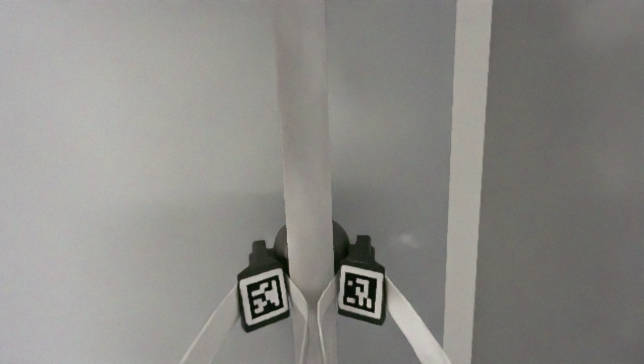

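Call:
execute_actions(
  actions=[
    {"r1": {"base": {"rotate_rad": -0.046}}, "r2": {"base": {"translate_m": 0.15}}},
  ],
  cameras=[],
)

Scene clock: 1157.53 s.
r1.base_odometry: x=+1.367 y=-0.446 heading=-0.757 (m, m, rad; r1's odometry frame)
r1.turned_by_wheels: -0.046 (rad since the last result)
r1.turned_by_imu: -0.044 (rad since the last result)
r1.base_tilt: forward=-0.6 right=-1.1 (deg)
r1.lidar_m: 0.20 0.20 0.23 0.36 1.51 1.40 2.39 2.34 1.36 1.04 0.91 0.25
r1.head_depth_mm: - - - - - - - / - - - - - - - / - - - - - - - / - - - - - - - / - - - - - - - / - - - - - - - / - - - - - - -
r1.base_status: done
r1.joint_positions: lift_m=+1.000 arm_m=+0.040 wrist_yaw_rad=+1.995 wrist_pitch_rad=-0.023 wrist_roll_rad=+0.002 gripper_m=+0.000 head_pan_rad=-0.007 head_tilt_rad=-0.298
r1.joint_status: not commanded
r1.on_its_own: arm_m is slack since a contact_stop, until your next command for it (your +0.070 is given up); wrist_yaw_rad is at rest, and its effort (-18) is outside its rest range (-12 to +12)
r1.motor_effort: left_wheel=+6(11) right_wheel=-7(15) lift_m=+32(32) arm_m=+0(0) wrist_yaw_rad=-18(19) wrist_pitch_rad=+8(7) wrist_roll_rad=+0(0) gripper_m=-6(6) head_pan_rad=+4(3) head_tilt_rad=-1(1) (%)
r1.hand_pose: x=+0.2116 y=-0.0802 z=+1.1085 quat_wxyz=(+0.390, +0.599, -0.377, +0.589) (m; r1's base frame)
r1.wrist_depth_mm: 177 176 174 170 171 281 288 / 184 181 179 175 176 289 295 / 189 187 186 181 181 303 306 / 196 193 192 126 188 310 314 / 203 201 197 128 195 322 326 / 210 209 207 129 202 332 342 / 218 216 213 208 211 346 355
r2.base_odometry: x=+0.961 y=+0.459 heading=-1.750 (m, m, rad; r2's odometry frame)
r2.turned_by_wheels: +0.000 (rad since the last result)
r2.turned_by_imu: +0.001 (rad since the last result)
r2.base_tilt: forward=+1.0 right=+2.2 (deg)
r2.lidar_m: 2.17 2.39 1.35 1.00 0.92 0.93 0.83 0.76 0.78 0.97 1.70 1.72
r2.head_depth_mm: 1398 1521 1659 1820 1987 1710 - / 1410 1524 1660 1838 1979 - - / 1411 1528 1664 1842 1969 1752 - / 1414 1535 1678 1836 1984 1675 1343 / 1417 1535 1688 1868 1991 291 1225 / 1424 1541 1689 1860 2008 299 - / 1431 1550 1699 1878 1966 289 -
r2.base_status: done
r2.joint_positions: lift_m=+1.000 arm_m=+0.020 wrist_yaw_rad=+1.568 wrist_pitch_rad=-0.346 wrist_roll_rad=+0.006 gripper_m=+0.066 head_pan_rad=-0.907 head_tilt_rad=-0.445
r2.joint_status: not commanded
r2.motor_effort: left_wheel=-4(4) right_wheel=+4(9) lift_m=+41(41) arm_m=-4(5) wrist_yaw_rad=+2(2) wrist_pitch_rad=+9(9) wrist_roll_rad=+0(0) gripper_m=-15(17) head_pan_rad=+4(4) head_tilt_rad=-3(3) (%)
r2.hand_pose: x=+0.2116 y=-0.1660 z=+1.0289 quat_wxyz=(+0.578, +0.579, -0.409, +0.404) (m; r2's base frame)
r2.wrist_depth_mm: - - - - - - - / - - - 133 - - - / - - - 162 181 - - / - - 124 141 119 - - / - - 123 119 118 - - / - - 130 128 126 - - / - - - 139 140 - -
pictures: none
No camera images: the call's "cameras" was empty. Leave "cameras" out to get every camera's image.

Call:
execute_actions(
  actions=[
    {"r1": {"joints": {"arm_m": 0.031, "wrist_yaw_rad": 1.98}}, "r2": {"base": {"translate_m": 0.15}}},
  ],
  cameras=[],
)

Scene clock: 1166.97 s.
r1.base_odometry: x=+1.367 y=-0.446 heading=-0.757 (m, m, rad; r1's odometry frame)
r1.turned_by_wheels: +0.000 (rad since the last result)
r1.turned_by_imu: +0.001 (rad since the last result)
r1.base_tilt: forward=-0.5 right=-1.1 (deg)
r1.lidar_m: 0.21 0.21 0.23 0.36 1.51 1.33 2.39 2.34 1.37 1.04 0.91 0.25
r1.head_depth_mm: - - - - - - - / - - - - - - - / - - - - - - - / - - - - - - - / - - - - - - - / - - - - - - - / - - - - - - -
r1.base_status: not commanded
r1.joint_positions: lift_m=+1.000 arm_m=+0.031 wrist_yaw_rad=+1.975 wrist_pitch_rad=-0.023 wrist_roll_rad=+0.002 gripper_m=+0.000 head_pan_rad=-0.007 head_tilt_rad=-0.298
r1.joint_status: all done
r1.motor_effort: left_wheel=+2(6) right_wheel=-4(7) lift_m=+32(32) arm_m=-5(5) wrist_yaw_rad=+6(18) wrist_pitch_rad=+8(8) wrist_roll_rad=+0(0) gripper_m=-4(6) head_pan_rad=+4(3) head_tilt_rad=-1(1) (%)
r1.hand_pose: x=+0.2137 y=-0.0759 z=+1.1085 quat_wxyz=(+0.396, +0.595, -0.383, +0.585) (m; r1's base frame)
r1.wrist_depth_mm: 174 173 172 113 171 282 289 / 180 178 178 115 177 292 298 / 185 184 184 119 182 302 310 / 192 191 189 187 188 312 319 / 198 197 197 125 195 320 330 / 205 204 204 129 203 335 344 / 213 212 212 140 212 348 360
r2.base_odometry: x=+0.934 y=+0.312 heading=-1.750 (m, m, rad; r2's odometry frame)
r2.turned_by_wheels: +0.000 (rad since the last result)
r2.turned_by_imu: +0.001 (rad since the last result)
r2.base_tilt: forward=+1.0 right=+2.3 (deg)
r2.lidar_m: 2.06 2.27 1.29 1.08 1.01 1.03 0.96 0.89 0.89 1.13 1.62 1.63
r2.head_depth_mm: 1322 1434 1560 1721 1904 1718 - / 1330 1444 1568 1719 1901 - - / 1340 1444 1577 1737 1900 1740 - / 1334 1451 1574 1753 1903 1676 1338 / 1343 1458 1582 1747 1883 291 1220 / 1342 1464 1594 1756 1890 299 - / 1351 1471 1599 1767 1872 289 -
r2.base_status: done
r2.joint_positions: lift_m=+1.000 arm_m=+0.020 wrist_yaw_rad=+1.568 wrist_pitch_rad=-0.346 wrist_roll_rad=+0.006 gripper_m=+0.066 head_pan_rad=-0.907 head_tilt_rad=-0.445
r2.joint_status: not commanded
r2.motor_effort: left_wheel=-3(3) right_wheel=+4(10) lift_m=+41(41) arm_m=-4(4) wrist_yaw_rad=+2(2) wrist_pitch_rad=+9(9) wrist_roll_rad=+0(0) gripper_m=-15(16) head_pan_rad=+4(4) head_tilt_rad=-3(3) (%)
r2.hand_pose: x=+0.2116 y=-0.1660 z=+1.0289 quat_wxyz=(+0.578, +0.579, -0.409, +0.404) (m; r2's base frame)
r2.wrist_depth_mm: - - - - - - - / - - - 133 - - - / - - - 162 181 - - / - - 124 141 119 - - / - - 123 119 117 - - / - - 131 128 126 - - / - - - 140 141 - -
pictures: none
No camera images: the call's "cameras" was empty. Leave "cameras" out to get every camera's image.

Call:
execute_actions(
  actions=[
    {"r1": {"base": {"translate_m": -0.0956}, "joints": {"arm_m": 0.056}}, "r2": {"base": {"translate_m": 0.15}}},
  ],
  cameras=[],
)

Scene clock: 1178.23 s.
r1.base_odometry: x=+1.297 y=-0.380 heading=-0.757 (m, m, rad; r1's odometry frame)
r1.turned_by_wheels: +0.000 (rad since the last result)
r1.turned_by_imu: +0.000 (rad since the last result)
r1.base_tilt: forward=-0.6 right=-1.1 (deg)
r1.lidar_m: 0.22 0.22 0.25 0.44 1.95 1.18 2.30 2.25 1.42 1.09 1.06 0.25
r1.head_depth_mm: - - - - - - - / - - - - - - - / - - - - - - - / - - - - - - - / - - - - - - - / - - - - - - - / - - - - - - -
r1.base_status: done
r1.joint_positions: lift_m=+1.000 arm_m=+0.056 wrist_yaw_rad=+1.978 wrist_pitch_rad=-0.023 wrist_roll_rad=+0.002 gripper_m=+0.000 head_pan_rad=-0.007 head_tilt_rad=-0.298
r1.joint_status: all done
r1.motor_effort: left_wheel=+4(4) right_wheel=-4(17) lift_m=+31(31) arm_m=+5(9) wrist_yaw_rad=+2(26) wrist_pitch_rad=+8(8) wrist_roll_rad=+0(0) gripper_m=-5(6) head_pan_rad=+3(3) head_tilt_rad=-1(2) (%)
r1.hand_pose: x=+0.2134 y=-0.0995 z=+1.1085 quat_wxyz=(+0.395, +0.595, -0.382, +0.586) (m; r1's base frame)
r1.wrist_depth_mm: 190 183 178 113 166 374 386 / 195 190 183 116 171 387 402 / 203 196 189 120 177 404 412 / 211 204 196 185 183 415 426 / 219 211 204 126 189 433 446 / 229 219 212 129 195 445 460 / 238 228 221 140 205 464 481
r2.base_odometry: x=+0.907 y=+0.164 heading=-1.750 (m, m, rad; r2's odometry frame)
r2.turned_by_wheels: +0.000 (rad since the last result)
r2.turned_by_imu: +0.001 (rad since the last result)
r2.base_tilt: forward=+1.0 right=+2.3 (deg)
r2.lidar_m: 1.95 2.14 1.16 1.16 1.10 1.12 1.09 1.00 1.02 1.28 1.53 1.54
r2.head_depth_mm: 1249 1360 1475 1626 1793 1708 - / 1246 1360 1478 1626 1804 - - / 1261 1354 1490 1637 1827 1749 - / 1262 1368 1493 1643 1828 1681 1344 / 1265 1375 1504 1648 1774 291 1219 / 1272 1380 1506 1649 1812 299 - / 1278 1391 1505 1663 1762 289 -
r2.base_status: done
r2.joint_positions: lift_m=+1.000 arm_m=+0.020 wrist_yaw_rad=+1.568 wrist_pitch_rad=-0.346 wrist_roll_rad=+0.006 gripper_m=+0.066 head_pan_rad=-0.907 head_tilt_rad=-0.445
r2.joint_status: not commanded
r2.motor_effort: left_wheel=-3(4) right_wheel=+4(10) lift_m=+41(41) arm_m=-4(4) wrist_yaw_rad=+3(3) wrist_pitch_rad=+9(9) wrist_roll_rad=+0(0) gripper_m=-17(16) head_pan_rad=+4(4) head_tilt_rad=-3(3) (%)
r2.hand_pose: x=+0.2116 y=-0.1660 z=+1.0289 quat_wxyz=(+0.578, +0.579, -0.409, +0.404) (m; r2's base frame)
r2.wrist_depth_mm: - - - - - - 941 / - - - 133 - - - / - - - 162 181 - - / - - 123 141 119 - - / - - 123 119 118 - - / - - 130 128 126 - - / - - - 139 140 - -
pictures: none
No camera images: the call's "cameras" was empty. Leave "cameras" out to get every camera's image.

Call:
execute_actions(
  actions=[
    {"r1": {"base": {"rotate_rad": -0.13}, "joints": {"arm_m": 0.031}}, "r2": {"base": {"translate_m": 0.12}}},
  ],
  cameras=[],
)

Scene clock: 1193.43 s.
r1.base_odometry: x=+1.297 y=-0.380 heading=-0.887 (m, m, rad; r1's odometry frame)
r1.turned_by_wheels: -0.130 (rad since the last result)
r1.turned_by_imu: -0.127 (rad since the last result)
r1.base_tilt: forward=-0.6 right=-1.1 (deg)
r1.lidar_m: 0.21 0.21 0.23 0.35 1.19 1.14 2.38 2.25 1.62 1.13 1.06 0.25
r1.head_depth_mm: - - - - - - - / - - - - - - - / - - - - - - - / - - - - - - - / - - - - - - - / - - - - - - - / - - - - - - -
r1.base_status: done
r1.joint_positions: lift_m=+1.000 arm_m=+0.031 wrist_yaw_rad=+1.970 wrist_pitch_rad=-0.023 wrist_roll_rad=+0.002 gripper_m=+0.000 head_pan_rad=-0.007 head_tilt_rad=-0.298
r1.joint_status: all done
r1.motor_effort: left_wheel=+2(11) right_wheel=-4(16) lift_m=+31(32) arm_m=-5(7) wrist_yaw_rad=+12(12) wrist_pitch_rad=+8(7) wrist_roll_rad=+0(0) gripper_m=-4(5) head_pan_rad=+4(3) head_tilt_rad=-1(2) (%)
r1.hand_pose: x=+0.2142 y=-0.0770 z=+1.1085 quat_wxyz=(+0.398, +0.594, -0.384, +0.584) (m; r1's base frame)
r1.wrist_depth_mm: 172 172 172 112 172 428 461 / 177 177 177 115 178 448 478 / 183 184 183 122 184 459 498 / 189 188 189 186 190 470 516 / 195 195 196 126 197 497 545 / 204 203 202 129 206 514 555 / 210 210 210 210 214 534 586
r2.base_odometry: x=+0.886 y=+0.046 heading=-1.750 (m, m, rad; r2's odometry frame)
r2.turned_by_wheels: +0.000 (rad since the last result)
r2.turned_by_imu: +0.001 (rad since the last result)
r2.base_tilt: forward=+1.1 right=+2.3 (deg)
r2.lidar_m: 1.86 2.05 1.24 1.15 1.17 1.19 1.19 1.10 1.11 1.41 1.45 1.47
r2.head_depth_mm: 1189 1282 1408 1528 1711 1723 - / 1188 1286 1407 1552 1719 - - / 1192 1294 1410 1556 1719 1739 - / 1203 1299 1421 1567 1740 1667 1347 / 1205 1303 1424 1567 1689 291 1219 / 1212 1311 1437 1577 1724 299 - / 1212 1317 1437 1583 1675 289 -
r2.base_status: done
r2.joint_positions: lift_m=+1.000 arm_m=+0.020 wrist_yaw_rad=+1.568 wrist_pitch_rad=-0.346 wrist_roll_rad=+0.006 gripper_m=+0.066 head_pan_rad=-0.907 head_tilt_rad=-0.445
r2.joint_status: not commanded
r2.motor_effort: left_wheel=-4(5) right_wheel=+4(8) lift_m=+41(41) arm_m=-5(4) wrist_yaw_rad=+4(3) wrist_pitch_rad=+9(9) wrist_roll_rad=+0(1) gripper_m=-15(16) head_pan_rad=+4(4) head_tilt_rad=-4(4) (%)
r2.hand_pose: x=+0.2116 y=-0.1660 z=+1.0289 quat_wxyz=(+0.578, +0.579, -0.409, +0.404) (m; r2's base frame)
r2.wrist_depth_mm: - - - - - - 917 / - - - 133 - - 922 / - - - 162 182 - - / - - 124 141 119 - - / - - 123 119 118 - - / - - 130 128 126 - - / - - - 139 140 - -
pictures: none
No camera images: the call's "cameras" was empty. Leave "cameras" out to get every camera's image.

Call:
execute_actions(
  actions=[
    {"r1": {"base": {"translate_m": -0.048}, "joints": {"arm_m": 0.045}}, "r2": {"base": {"translate_m": 0.1}}},
  ],
  cameras=[],
)

Scene clock: 1202.67 s.
r1.base_odometry: x=+1.267 y=-0.343 heading=-0.887 (m, m, rad; r1's odometry frame)
r1.turned_by_wheels: +0.000 (rad since the last result)
r1.turned_by_imu: +0.001 (rad since the last result)
r1.base_tilt: forward=-0.6 right=-1.0 (deg)
r1.lidar_m: 0.21 0.21 0.24 0.39 1.31 1.06 1.17 2.21 1.66 1.16 1.09 0.25
r1.head_depth_mm: - - - - - - - / - - - - - - - / - - - - - - - / - - - - - - - / - - - - - - - / - - - - - - - / - - - - - - -
r1.base_status: done
r1.joint_positions: lift_m=+1.000 arm_m=+0.045 wrist_yaw_rad=+1.969 wrist_pitch_rad=-0.023 wrist_roll_rad=+0.002 gripper_m=+0.000 head_pan_rad=-0.007 head_tilt_rad=-0.298
r1.joint_status: all done
r1.on_its_own: wrist_yaw_rad is at rest, and its effort (+13) is outside its rest range (-12 to +12)
r1.motor_effort: left_wheel=+1(6) right_wheel=-4(19) lift_m=+32(32) arm_m=+3(6) wrist_yaw_rad=+13(14) wrist_pitch_rad=+7(8) wrist_roll_rad=+0(0) gripper_m=-5(6) head_pan_rad=+3(4) head_tilt_rad=-2(2) (%)
r1.hand_pose: x=+0.2143 y=-0.0907 z=+1.1086 quat_wxyz=(+0.398, +0.594, -0.385, +0.584) (m; r1's base frame)
r1.wrist_depth_mm: 178 176 174 112 170 477 511 / 185 182 180 115 175 495 539 / 190 189 186 122 181 515 554 / 197 195 192 186 187 532 580 / 203 202 198 126 194 551 601 / 212 210 205 129 201 572 630 / 220 218 213 209 209 601 646
r2.base_odometry: x=+0.868 y=-0.053 heading=-1.750 (m, m, rad; r2's odometry frame)
r2.turned_by_wheels: +0.000 (rad since the last result)
r2.turned_by_imu: +0.001 (rad since the last result)
r2.base_tilt: forward=+1.0 right=+2.3 (deg)
r2.lidar_m: 1.79 1.97 1.99 1.09 1.23 1.25 1.28 1.18 1.20 1.50 1.39 1.41
r2.head_depth_mm: 1136 1227 1337 1474 1630 1711 - / 1141 1230 1346 1480 1645 - - / 1143 1243 1349 1487 1648 1741 - / 1149 1243 1364 1492 1658 1680 1351 / 1151 1250 1364 1506 1615 291 1223 / 1155 1257 1367 1506 1654 299 - / 1157 1258 1380 1515 1600 289 -
r2.base_status: done
r2.joint_positions: lift_m=+1.000 arm_m=+0.020 wrist_yaw_rad=+1.568 wrist_pitch_rad=-0.346 wrist_roll_rad=+0.006 gripper_m=+0.066 head_pan_rad=-0.907 head_tilt_rad=-0.445
r2.joint_status: not commanded
r2.motor_effort: left_wheel=-4(6) right_wheel=+4(10) lift_m=+41(41) arm_m=-4(4) wrist_yaw_rad=+2(2) wrist_pitch_rad=+9(9) wrist_roll_rad=+0(0) gripper_m=-15(16) head_pan_rad=+4(4) head_tilt_rad=-3(3) (%)
r2.hand_pose: x=+0.2116 y=-0.1660 z=+1.0289 quat_wxyz=(+0.578, +0.579, -0.409, +0.404) (m; r2's base frame)
r2.wrist_depth_mm: - - - - - - 864 / - - - 134 - - 897 / - - - 161 181 - 944 / - - 124 141 119 - 982 / - - 123 119 118 - - / - - 130 128 126 - - / - - - 139 140 - -
pictures: none
No camera images: the call's "cameras" was empty. Leave "cameras" out to get every camera's image.

Call:
execute_actions(
  actions=[
    {"r1": {"base": {"translate_m": -0.048}, "joints": {"arm_m": 0.0635}}, "r2": {"base": {"translate_m": 0.1}}},
  ],
  cameras=[],
)

Scene clock: 1214.60 s.
r1.base_odometry: x=+1.237 y=-0.306 heading=-0.886 (m, m, rad; r1's odometry frame)
r1.turned_by_wheels: +0.000 (rad since the last result)
r1.turned_by_imu: +0.001 (rad since the last result)
r1.base_tilt: forward=-0.6 right=-1.2 (deg)
r1.lidar_m: 0.21 0.21 0.25 0.43 1.44 2.08 0.99 2.17 1.70 1.18 1.12 0.24
r1.head_depth_mm: - - - - - - - / - - - - - - - / - - - - - - - / - - - - - - - / - - - - - - - / - - - - - - - / - - - - - - -
r1.base_status: done
r1.joint_positions: lift_m=+1.000 arm_m=+0.063 wrist_yaw_rad=+1.987 wrist_pitch_rad=-0.022 wrist_roll_rad=+0.002 gripper_m=+0.000 head_pan_rad=-0.007 head_tilt_rad=-0.298
r1.joint_status: all done
r1.motor_effort: left_wheel=+4(7) right_wheel=-8(16) lift_m=+32(31) arm_m=+5(7) wrist_yaw_rad=-8(15) wrist_pitch_rad=+7(8) wrist_roll_rad=+0(0) gripper_m=-5(6) head_pan_rad=+3(4) head_tilt_rad=-1(2) (%)
r1.hand_pose: x=+0.2125 y=-0.1048 z=+1.1086 quat_wxyz=(+0.393, +0.597, -0.379, +0.588) (m; r1's base frame)
r1.wrist_depth_mm: 189 184 177 168 166 524 562 / 197 191 183 118 172 539 586 / 203 196 190 120 177 563 601 / 212 204 196 124 183 572 630 / 219 211 204 126 190 593 657 / 227 221 213 129 195 635 678 / 238 229 221 206 206 659 712
r2.base_odometry: x=+0.850 y=-0.151 heading=-1.750 (m, m, rad; r2's odometry frame)
r2.turned_by_wheels: +0.000 (rad since the last result)
r2.turned_by_imu: +0.001 (rad since the last result)
r2.base_tilt: forward=+1.1 right=+2.3 (deg)
r2.lidar_m: 1.71 1.89 1.91 1.04 1.25 1.31 1.36 1.26 1.28 1.44 1.33 1.35
r2.head_depth_mm: 1084 1175 1276 1407 1563 1663 - / 1089 1176 1284 1416 1561 - - / 1092 1187 1292 1425 1578 1685 - / 1099 1193 1299 1431 1580 1681 1346 / 1104 1195 1302 1436 1549 291 1217 / 1106 1203 1307 1440 1571 299 - / 1106 1201 1317 1446 1544 289 -
r2.base_status: done
r2.joint_positions: lift_m=+1.000 arm_m=+0.020 wrist_yaw_rad=+1.568 wrist_pitch_rad=-0.346 wrist_roll_rad=+0.006 gripper_m=+0.066 head_pan_rad=-0.907 head_tilt_rad=-0.445
r2.joint_status: not commanded
r2.motor_effort: left_wheel=-3(5) right_wheel=+4(11) lift_m=+41(41) arm_m=-4(4) wrist_yaw_rad=+3(3) wrist_pitch_rad=+9(9) wrist_roll_rad=+0(0) gripper_m=-16(16) head_pan_rad=+4(4) head_tilt_rad=-3(3) (%)
r2.hand_pose: x=+0.2116 y=-0.1660 z=+1.0289 quat_wxyz=(+0.578, +0.579, -0.409, +0.404) (m; r2's base frame)
r2.wrist_depth_mm: - - - - - - 810 / - - - 133 - - 877 / - - - 162 181 - 895 / - - 124 141 119 - 946 / - - 123 119 118 - 970 / - - 131 128 126 - - / - - - 140 140 - -
pictures: none
No camera images: the call's "cameras" was empty. Leave "cameras" out to get every camera's image.

Call:
execute_actions(
  actions=[
    {"r1": {"base": {"rotate_rad": -0.13}, "joints": {"arm_m": 0.035}}, "r2": {"base": {"translate_m": 0.1}}},
  ],
  cameras=[],
)

Scene clock: 1224.87 s.
r1.base_odometry: x=+1.237 y=-0.306 heading=-1.016 (m, m, rad; r1's odometry frame)
r1.turned_by_wheels: -0.130 (rad since the last result)
r1.turned_by_imu: -0.127 (rad since the last result)
r1.base_tilt: forward=-0.5 right=-1.1 (deg)
r1.lidar_m: 0.20 0.20 0.22 0.34 1.04 2.05 0.98 2.17 2.03 1.25 1.12 0.25
r1.head_depth_mm: - - - - - - - / - - - - - - - / - - - - - - - / - - - - - - - / - - - - - - - / - - - - - - - / - - - - - - -
r1.base_status: done
r1.joint_positions: lift_m=+1.000 arm_m=+0.035 wrist_yaw_rad=+1.971 wrist_pitch_rad=-0.022 wrist_roll_rad=+0.002 gripper_m=+0.000 head_pan_rad=-0.007 head_tilt_rad=-0.298
r1.joint_status: all done
r1.motor_effort: left_wheel=+1(11) right_wheel=-5(16) lift_m=+32(32) arm_m=-5(7) wrist_yaw_rad=+11(11) wrist_pitch_rad=+7(7) wrist_roll_rad=+0(0) gripper_m=-5(5) head_pan_rad=+4(4) head_tilt_rad=-2(1) (%)
r1.hand_pose: x=+0.2141 y=-0.0808 z=+1.1086 quat_wxyz=(+0.397, +0.594, -0.384, +0.585) (m; r1's base frame)
r1.wrist_depth_mm: 171 172 172 112 173 613 696 / 177 177 177 115 178 635 725 / 181 183 183 123 185 655 764 / 188 189 189 187 191 685 789 / 194 195 194 126 198 710 795 / 200 202 202 129 206 744 823 / 208 209 210 210 215 783 848
r2.base_odometry: x=+0.832 y=-0.249 heading=-1.750 (m, m, rad; r2's odometry frame)
r2.turned_by_wheels: +0.000 (rad since the last result)
r2.turned_by_imu: +0.001 (rad since the last result)
r2.base_tilt: forward=+1.0 right=+2.3 (deg)
r2.lidar_m: 1.63 1.81 1.83 1.06 1.28 1.37 1.45 1.34 1.36 1.37 1.28 1.29
r2.head_depth_mm: 1033 1121 1215 1341 1489 1597 - / 1042 1126 1223 1345 1503 - - / 1040 1132 1227 1354 1503 1628 - / 1046 1138 1239 1357 1502 1608 1343 / 1047 1139 1241 1365 1480 291 1223 / 1050 1147 1246 1371 1499 299 - / 1059 1148 1250 1384 1464 289 -
r2.base_status: done
r2.joint_positions: lift_m=+1.000 arm_m=+0.020 wrist_yaw_rad=+1.568 wrist_pitch_rad=-0.346 wrist_roll_rad=+0.006 gripper_m=+0.066 head_pan_rad=-0.907 head_tilt_rad=-0.445
r2.joint_status: not commanded
r2.motor_effort: left_wheel=-4(5) right_wheel=+4(10) lift_m=+41(41) arm_m=-5(4) wrist_yaw_rad=+2(3) wrist_pitch_rad=+9(9) wrist_roll_rad=+0(0) gripper_m=-16(16) head_pan_rad=+4(4) head_tilt_rad=-3(4) (%)
r2.hand_pose: x=+0.2116 y=-0.1660 z=+1.0289 quat_wxyz=(+0.578, +0.579, -0.409, +0.404) (m; r2's base frame)
r2.wrist_depth_mm: - - - - - 968 789 / - - - 134 - - 827 / - - - 163 181 - 845 / - - 124 141 119 - 903 / - - 123 118 118 - 896 / - - 131 128 126 - 939 / - - - 139 140 - 986
pictures: none
No camera images: the call's "cameras" was empty. Leave "cameras" out to get every camera's image.

Call:
execute_actions(
  actions=[
    {"r1": {"base": {"translate_m": -0.048}, "joints": {"arm_m": 0.050}}, "r2": {"base": {"translate_m": 0.1}}},
  ],
  cameras=[],
)

Scene clock: 1239.27 s.
r1.base_odometry: x=+1.211 y=-0.265 heading=-1.016 (m, m, rad; r1's odometry frame)
r1.turned_by_wheels: +0.000 (rad since the last result)
r1.turned_by_imu: +0.001 (rad since the last result)
r1.base_tilt: forward=-0.5 right=-1.1 (deg)
r1.lidar_m: 0.21 0.21 0.23 0.38 1.13 2.01 0.93 2.14 2.08 1.29 1.15 0.25
r1.head_depth_mm: - - - - - - - / - - - - - - - / - - - - - - - / - - - - - - - / - - - - - - - / - - - - - - - / - - - - - - -
r1.base_status: done
r1.joint_positions: lift_m=+1.000 arm_m=+0.050 wrist_yaw_rad=+1.970 wrist_pitch_rad=-0.022 wrist_roll_rad=+0.002 gripper_m=+0.000 head_pan_rad=-0.007 head_tilt_rad=-0.298
r1.joint_status: all done
r1.motor_effort: left_wheel=+1(6) right_wheel=-4(17) lift_m=+31(32) arm_m=+3(6) wrist_yaw_rad=+11(11) wrist_pitch_rad=+7(7) wrist_roll_rad=+0(0) gripper_m=-5(6) head_pan_rad=+4(4) head_tilt_rad=-1(1) (%)
r1.hand_pose: x=+0.2142 y=-0.0953 z=+1.1087 quat_wxyz=(+0.397, +0.594, -0.384, +0.585) (m; r1's base frame)
r1.wrist_depth_mm: 178 176 174 112 170 668 750 / 183 181 180 115 176 693 777 / 188 187 185 121 182 729 789 / 196 194 191 186 188 760 826 / 204 200 198 126 194 779 858 / 211 208 205 129 200 824 884 / 219 216 213 208 209 861 903
r2.base_odometry: x=+0.815 y=-0.348 heading=-1.751 (m, m, rad; r2's odometry frame)
r2.turned_by_wheels: +0.000 (rad since the last result)
r2.turned_by_imu: +0.001 (rad since the last result)
r2.base_tilt: forward=+1.1 right=+2.3 (deg)
r2.lidar_m: 1.56 1.73 1.75 1.03 1.28 1.43 1.54 1.42 1.44 1.31 1.22 1.23
r2.head_depth_mm: 984 1065 1164 1278 1411 1529 - / 983 1072 1167 1282 1420 - - / 993 1071 1173 1286 1426 1551 - / 993 1080 1177 1292 1429 1536 1352 / 999 1083 1184 1298 1402 291 1222 / 1001 1089 1193 1305 1432 299 - / 1006 1091 1193 1312 1394 289 -
r2.base_status: done
r2.joint_positions: lift_m=+1.000 arm_m=+0.020 wrist_yaw_rad=+1.568 wrist_pitch_rad=-0.346 wrist_roll_rad=+0.006 gripper_m=+0.066 head_pan_rad=-0.907 head_tilt_rad=-0.445
r2.joint_status: not commanded
r2.motor_effort: left_wheel=-3(5) right_wheel=+4(10) lift_m=+41(41) arm_m=-4(4) wrist_yaw_rad=+4(2) wrist_pitch_rad=+9(8) wrist_roll_rad=+0(0) gripper_m=-16(16) head_pan_rad=+4(4) head_tilt_rad=-4(4) (%)
r2.hand_pose: x=+0.2116 y=-0.1660 z=+1.0289 quat_wxyz=(+0.578, +0.579, -0.409, +0.404) (m; r2's base frame)
r2.wrist_depth_mm: - - - - - 898 762 / - - - 134 - 932 799 / - - - 163 181 - 824 / - - 123 141 119 - 856 / - - 123 119 118 - 875 / - - 131 128 126 - 900 / - - - 140 140 - 930
pictures: none
No camera images: the call's "cameras" was empty. Leave "cameras" out to get every camera's image.

Call:
execute_actions(
  actions=[
    {"r1": {"base": {"translate_m": -0.048}, "joints": {"arm_m": 0.066}}, "r2": {"base": {"translate_m": 0.1}}},
  ],
  cameras=[],
)

Scene clock: 1250.13 s.
r1.base_odometry: x=+1.186 y=-0.224 heading=-1.016 (m, m, rad; r1's odometry frame)
r1.turned_by_wheels: +0.000 (rad since the last result)
r1.turned_by_imu: +0.001 (rad since the last result)
r1.base_tilt: forward=-0.6 right=-1.1 (deg)
r1.lidar_m: 0.21 0.21 0.24 0.42 1.21 1.98 0.89 1.02 2.11 1.32 1.18 0.24
r1.head_depth_mm: - - - - - - - / - - - - - - - / - - - - - - - / - - - - - - - / - - - - - - - / - - - - - - - / - - - - - - -
r1.base_status: done
r1.joint_positions: lift_m=+1.000 arm_m=+0.066 wrist_yaw_rad=+1.982 wrist_pitch_rad=-0.022 wrist_roll_rad=+0.002 gripper_m=+0.000 head_pan_rad=-0.007 head_tilt_rad=-0.298
r1.joint_status: all done
r1.motor_effort: left_wheel=+3(7) right_wheel=-7(18) lift_m=+32(32) arm_m=+5(8) wrist_yaw_rad=-3(12) wrist_pitch_rad=+7(7) wrist_roll_rad=+0(0) gripper_m=-4(6) head_pan_rad=+4(4) head_tilt_rad=+0(1) (%)
r1.hand_pose: x=+0.2130 y=-0.1085 z=+1.1088 quat_wxyz=(+0.394, +0.596, -0.381, +0.587) (m; r1's base frame)
r1.wrist_depth_mm: 186 182 177 114 167 712 797 / 193 189 182 116 172 744 822 / 201 195 189 120 177 758 838 / 207 202 195 126 183 795 870 / 215 208 201 126 190 850 883 / 225 219 211 128 197 867 912 / 234 226 218 141 206 908 940
r2.base_odometry: x=+0.797 y=-0.446 heading=-1.751 (m, m, rad; r2's odometry frame)
r2.turned_by_wheels: +0.000 (rad since the last result)
r2.turned_by_imu: +0.001 (rad since the last result)
r2.base_tilt: forward=+1.0 right=+2.3 (deg)
r2.lidar_m: 1.48 1.65 1.67 1.02 1.01 1.49 1.62 1.50 1.52 1.24 1.15 1.17
r2.head_depth_mm: 933 1010 1102 1206 1339 1474 - / 937 1014 1108 1212 1347 - - / 938 1018 1109 1220 1356 1471 - / 943 1023 1117 1223 1367 1477 1351 / 948 1026 1124 1235 1333 291 1217 / 951 1036 1126 1239 1357 299 - / 956 1038 1132 1245 1317 289 -
r2.base_status: done
r2.joint_positions: lift_m=+1.000 arm_m=+0.020 wrist_yaw_rad=+1.568 wrist_pitch_rad=-0.346 wrist_roll_rad=+0.006 gripper_m=+0.066 head_pan_rad=-0.907 head_tilt_rad=-0.445
r2.joint_status: not commanded
r2.motor_effort: left_wheel=-4(4) right_wheel=+4(9) lift_m=+41(41) arm_m=-4(5) wrist_yaw_rad=+2(2) wrist_pitch_rad=+9(9) wrist_roll_rad=+0(0) gripper_m=-16(16) head_pan_rad=+4(4) head_tilt_rad=-3(3) (%)
r2.hand_pose: x=+0.2116 y=-0.1660 z=+1.0289 quat_wxyz=(+0.578, +0.579, -0.409, +0.404) (m; r2's base frame)
r2.wrist_depth_mm: - - - - - 875 712 / - - - 134 - 885 738 / - - - 162 181 904 780 / - - 124 141 119 - 796 / - - 124 119 117 - 820 / - - 130 129 126 - 853 / - - - 139 140 - 870
pictures: none
No camera images: the call's "cameras" was empty. Leave "cameras" out to get every camera's image.

Call:
execute_actions(
  actions=[
    {"r1": {"base": {"rotate_rad": -0.13}, "joints": {"arm_m": 0.042}}, "r2": {"base": {"translate_m": 0.1}, "joints": {"head_pan_rad": 1.5, "head_tilt_rad": -0.5}}},
  ],
  cameras=["r2_head_camera", "r2_nav_camera"],
)

Scene clock: 1259.13 s.
r1.base_odometry: x=+1.186 y=-0.224 heading=-1.145 (m, m, rad; r1's odometry frame)
r1.turned_by_wheels: -0.130 (rad since the last result)
r1.turned_by_imu: -0.127 (rad since the last result)
r1.base_tilt: forward=-0.6 right=-1.0 (deg)
r1.lidar_m: 0.20 0.20 0.22 0.33 0.96 1.97 2.21 0.91 2.10 1.42 1.19 0.25
r1.head_depth_mm: - - - - - - - / - - - - - - - / - - - - - - - / - - - - - - - / - - - - - - - / - - - - - - - / - - - - - - -
r1.base_status: done
r1.joint_positions: lift_m=+1.000 arm_m=+0.042 wrist_yaw_rad=+1.975 wrist_pitch_rad=-0.022 wrist_roll_rad=+0.002 gripper_m=+0.000 head_pan_rad=-0.007 head_tilt_rad=-0.298
r1.joint_status: all done
r1.motor_effort: left_wheel=+2(10) right_wheel=-7(16) lift_m=+31(32) arm_m=-5(6) wrist_yaw_rad=+5(5) wrist_pitch_rad=+7(7) wrist_roll_rad=+0(0) gripper_m=-5(5) head_pan_rad=+3(3) head_tilt_rad=-1(2) (%)
r1.hand_pose: x=+0.2137 y=-0.0868 z=+1.1088 quat_wxyz=(+0.396, +0.595, -0.383, +0.586) (m; r1's base frame)
r1.wrist_depth_mm: 171 171 172 112 173 861 800 / 176 176 178 115 179 902 821 / 181 182 183 120 185 943 841 / 187 188 189 187 192 947 843 / 194 194 195 126 198 982 849 / 201 202 201 128 206 - 881 / 207 208 210 140 214 - 898
r2.base_odometry: x=+0.779 y=-0.544 heading=-1.751 (m, m, rad; r2's odometry frame)
r2.turned_by_wheels: +0.000 (rad since the last result)
r2.turned_by_imu: +0.001 (rad since the last result)
r2.base_tilt: forward=+1.0 right=+2.2 (deg)
r2.lidar_m: 1.41 1.57 1.59 1.04 1.04 1.54 1.71 1.58 1.60 1.18 1.09 1.11
r2.head_depth_mm: 1494 1582 1693 1811 1880 1578 1287 / 1634 1757 1876 2022 2017 1561 1282 / 1781 1929 2112 2298 2000 1555 1267 / 1668 1829 2032 2275 1992 1551 1262 / 1542 1669 1845 2051 1830 1541 1266 / 1018 1066 1216 1352 1528 1347 1222 / 989 1045 1188 1310 1470 1319 1191
r2.base_status: done
r2.joint_positions: lift_m=+1.000 arm_m=+0.020 wrist_yaw_rad=+1.568 wrist_pitch_rad=-0.346 wrist_roll_rad=+0.006 gripper_m=+0.066 head_pan_rad=+1.493 head_tilt_rad=-0.494
r2.joint_status: all done
r2.motor_effort: left_wheel=-4(5) right_wheel=+4(10) lift_m=+41(41) arm_m=-4(4) wrist_yaw_rad=+2(3) wrist_pitch_rad=+9(9) wrist_roll_rad=+0(0) gripper_m=-16(16) head_pan_rad=+4(59) head_tilt_rad=-4(12) (%)
r2.hand_pose: x=+0.2116 y=-0.1660 z=+1.0289 quat_wxyz=(+0.578, +0.579, -0.409, +0.404) (m; r2's base frame)
r2.wrist_depth_mm: - - - - - 816 678 / - - - 134 971 857 698 / - - - 162 182 896 702 / - - 124 141 119 906 745 / - - 123 119 117 975 775 / - - 130 128 126 979 806 / - - - 139 140 - 827
pictures: r2_head_camera (sideways: a quarter turn clockwise sets it upright), r2_nav_camera (sideways: a quarter turn counterclockwise sets it upright)
Images, in order (width x height): r2_head_camera 896x504, r2_nav_camera 672x504.

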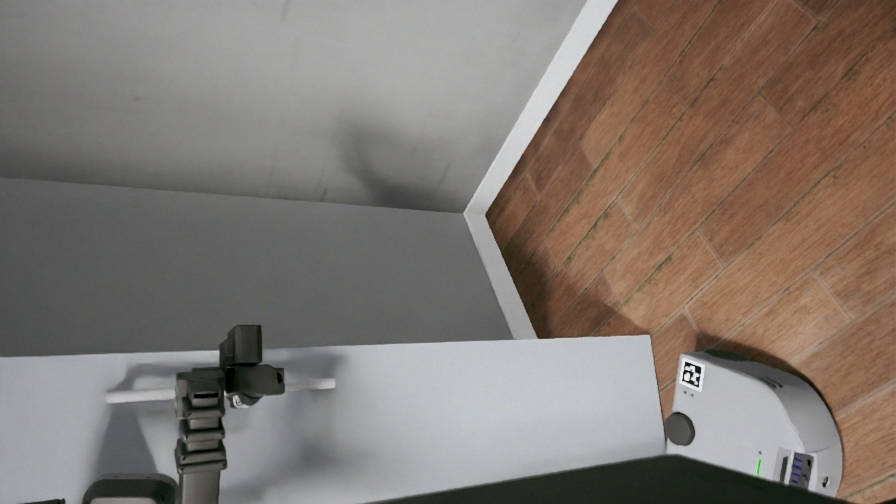

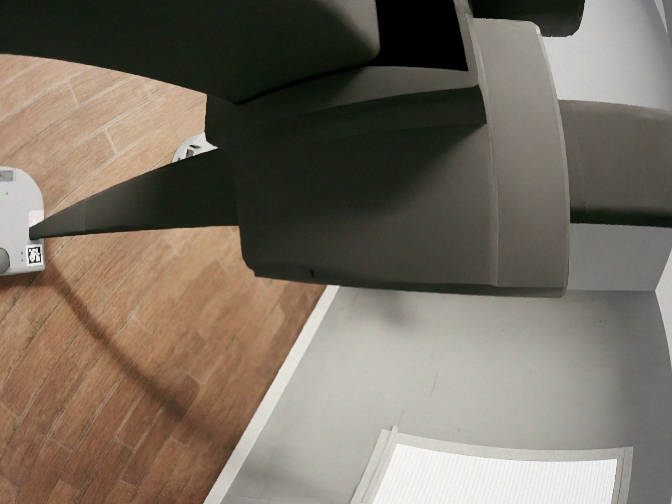

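Call:
execute_actions(
  actions=[
    {"r1": {"base": {"translate_m": -0.048}, "joints": {"arm_m": 0.056}}, "r2": {"base": {"translate_m": 0.1}}},
  ],
  cameras=[],
)

Scene clock: 1275.33 s.
r1.base_odometry: x=+1.166 y=-0.181 heading=-1.145 (m, m, rad; r1's odometry frame)
r1.turned_by_wheels: +0.000 (rad since the last result)
r1.turned_by_imu: +0.001 (rad since the last result)
r1.base_tilt: forward=-0.6 right=-1.0 (deg)
r1.lidar_m: 0.20 0.20 0.23 0.37 1.02 1.93 2.17 0.89 2.06 1.46 1.22 0.24
r1.head_depth_mm: - - - - - - - / - - - - - - - / - - - - - - - / - - - - - - - / - - - - - - - / - - - - - - - / - - - - - - -
r1.base_status: done
r1.joint_positions: lift_m=+1.000 arm_m=+0.056 wrist_yaw_rad=+1.971 wrist_pitch_rad=-0.021 wrist_roll_rad=+0.002 gripper_m=+0.000 head_pan_rad=-0.007 head_tilt_rad=-0.298
r1.joint_status: all done
r1.motor_effort: left_wheel=+1(7) right_wheel=-5(19) lift_m=+32(31) arm_m=+3(7) wrist_yaw_rad=+10(10) wrist_pitch_rad=+7(7) wrist_roll_rad=+0(0) gripper_m=-5(5) head_pan_rad=+4(4) head_tilt_rad=-1(1) (%)
r1.hand_pose: x=+0.2141 y=-0.1011 z=+1.1089 quat_wxyz=(+0.397, +0.594, -0.384, +0.585) (m; r1's base frame)
r1.wrist_depth_mm: 176 175 173 112 171 927 842 / 182 180 179 116 176 959 837 / 188 186 185 121 182 963 861 / 194 194 191 187 188 - 894 / 202 200 198 125 194 - 884 / 209 207 205 129 201 - 900 / 216 215 214 207 210 - 926
r2.base_odometry: x=+0.761 y=-0.643 heading=-1.751 (m, m, rad; r2's odometry frame)
r2.turned_by_wheels: +0.000 (rad since the last result)
r2.turned_by_imu: +0.001 (rad since the last result)
r2.base_tilt: forward=+1.1 right=+2.2 (deg)
r2.lidar_m: 1.33 1.49 1.51 1.23 1.25 1.57 1.79 1.66 1.67 1.12 1.03 1.05
r2.head_depth_mm: 1415 1502 1591 1716 1822 1574 1282 / 1549 1647 1775 1909 1966 1567 1281 / 1720 1866 1999 2186 2004 1558 1267 / 1744 1925 2112 2329 1986 1555 1272 / 1604 1756 1919 2135 1973 1545 1261 / 1477 1586 1687 1352 1498 1537 1257 / 967 1011 1148 1278 1434 1322 1186
r2.base_status: done
r2.joint_positions: lift_m=+1.000 arm_m=+0.020 wrist_yaw_rad=+1.568 wrist_pitch_rad=-0.346 wrist_roll_rad=+0.006 gripper_m=+0.066 head_pan_rad=+1.493 head_tilt_rad=-0.494
r2.joint_status: not commanded
r2.motor_effort: left_wheel=-3(4) right_wheel=+4(11) lift_m=+41(41) arm_m=-4(4) wrist_yaw_rad=+2(3) wrist_pitch_rad=+9(9) wrist_roll_rad=+0(1) gripper_m=-16(16) head_pan_rad=+4(4) head_tilt_rad=-4(4) (%)
r2.hand_pose: x=+0.2116 y=-0.1660 z=+1.0289 quat_wxyz=(+0.578, +0.579, -0.409, +0.404) (m; r2's base frame)
r2.wrist_depth_mm: - - - - 972 747 610 / - - - 133 897 775 646 / - - - 162 181 833 674 / - - 124 140 119 843 667 / - - 123 119 117 880 725 / - - 131 128 126 908 737 / - - - 140 140 926 765
pictures: none
No camera images: the call's "cameras" was empty. Leave "cameras" out to get every camera's image.


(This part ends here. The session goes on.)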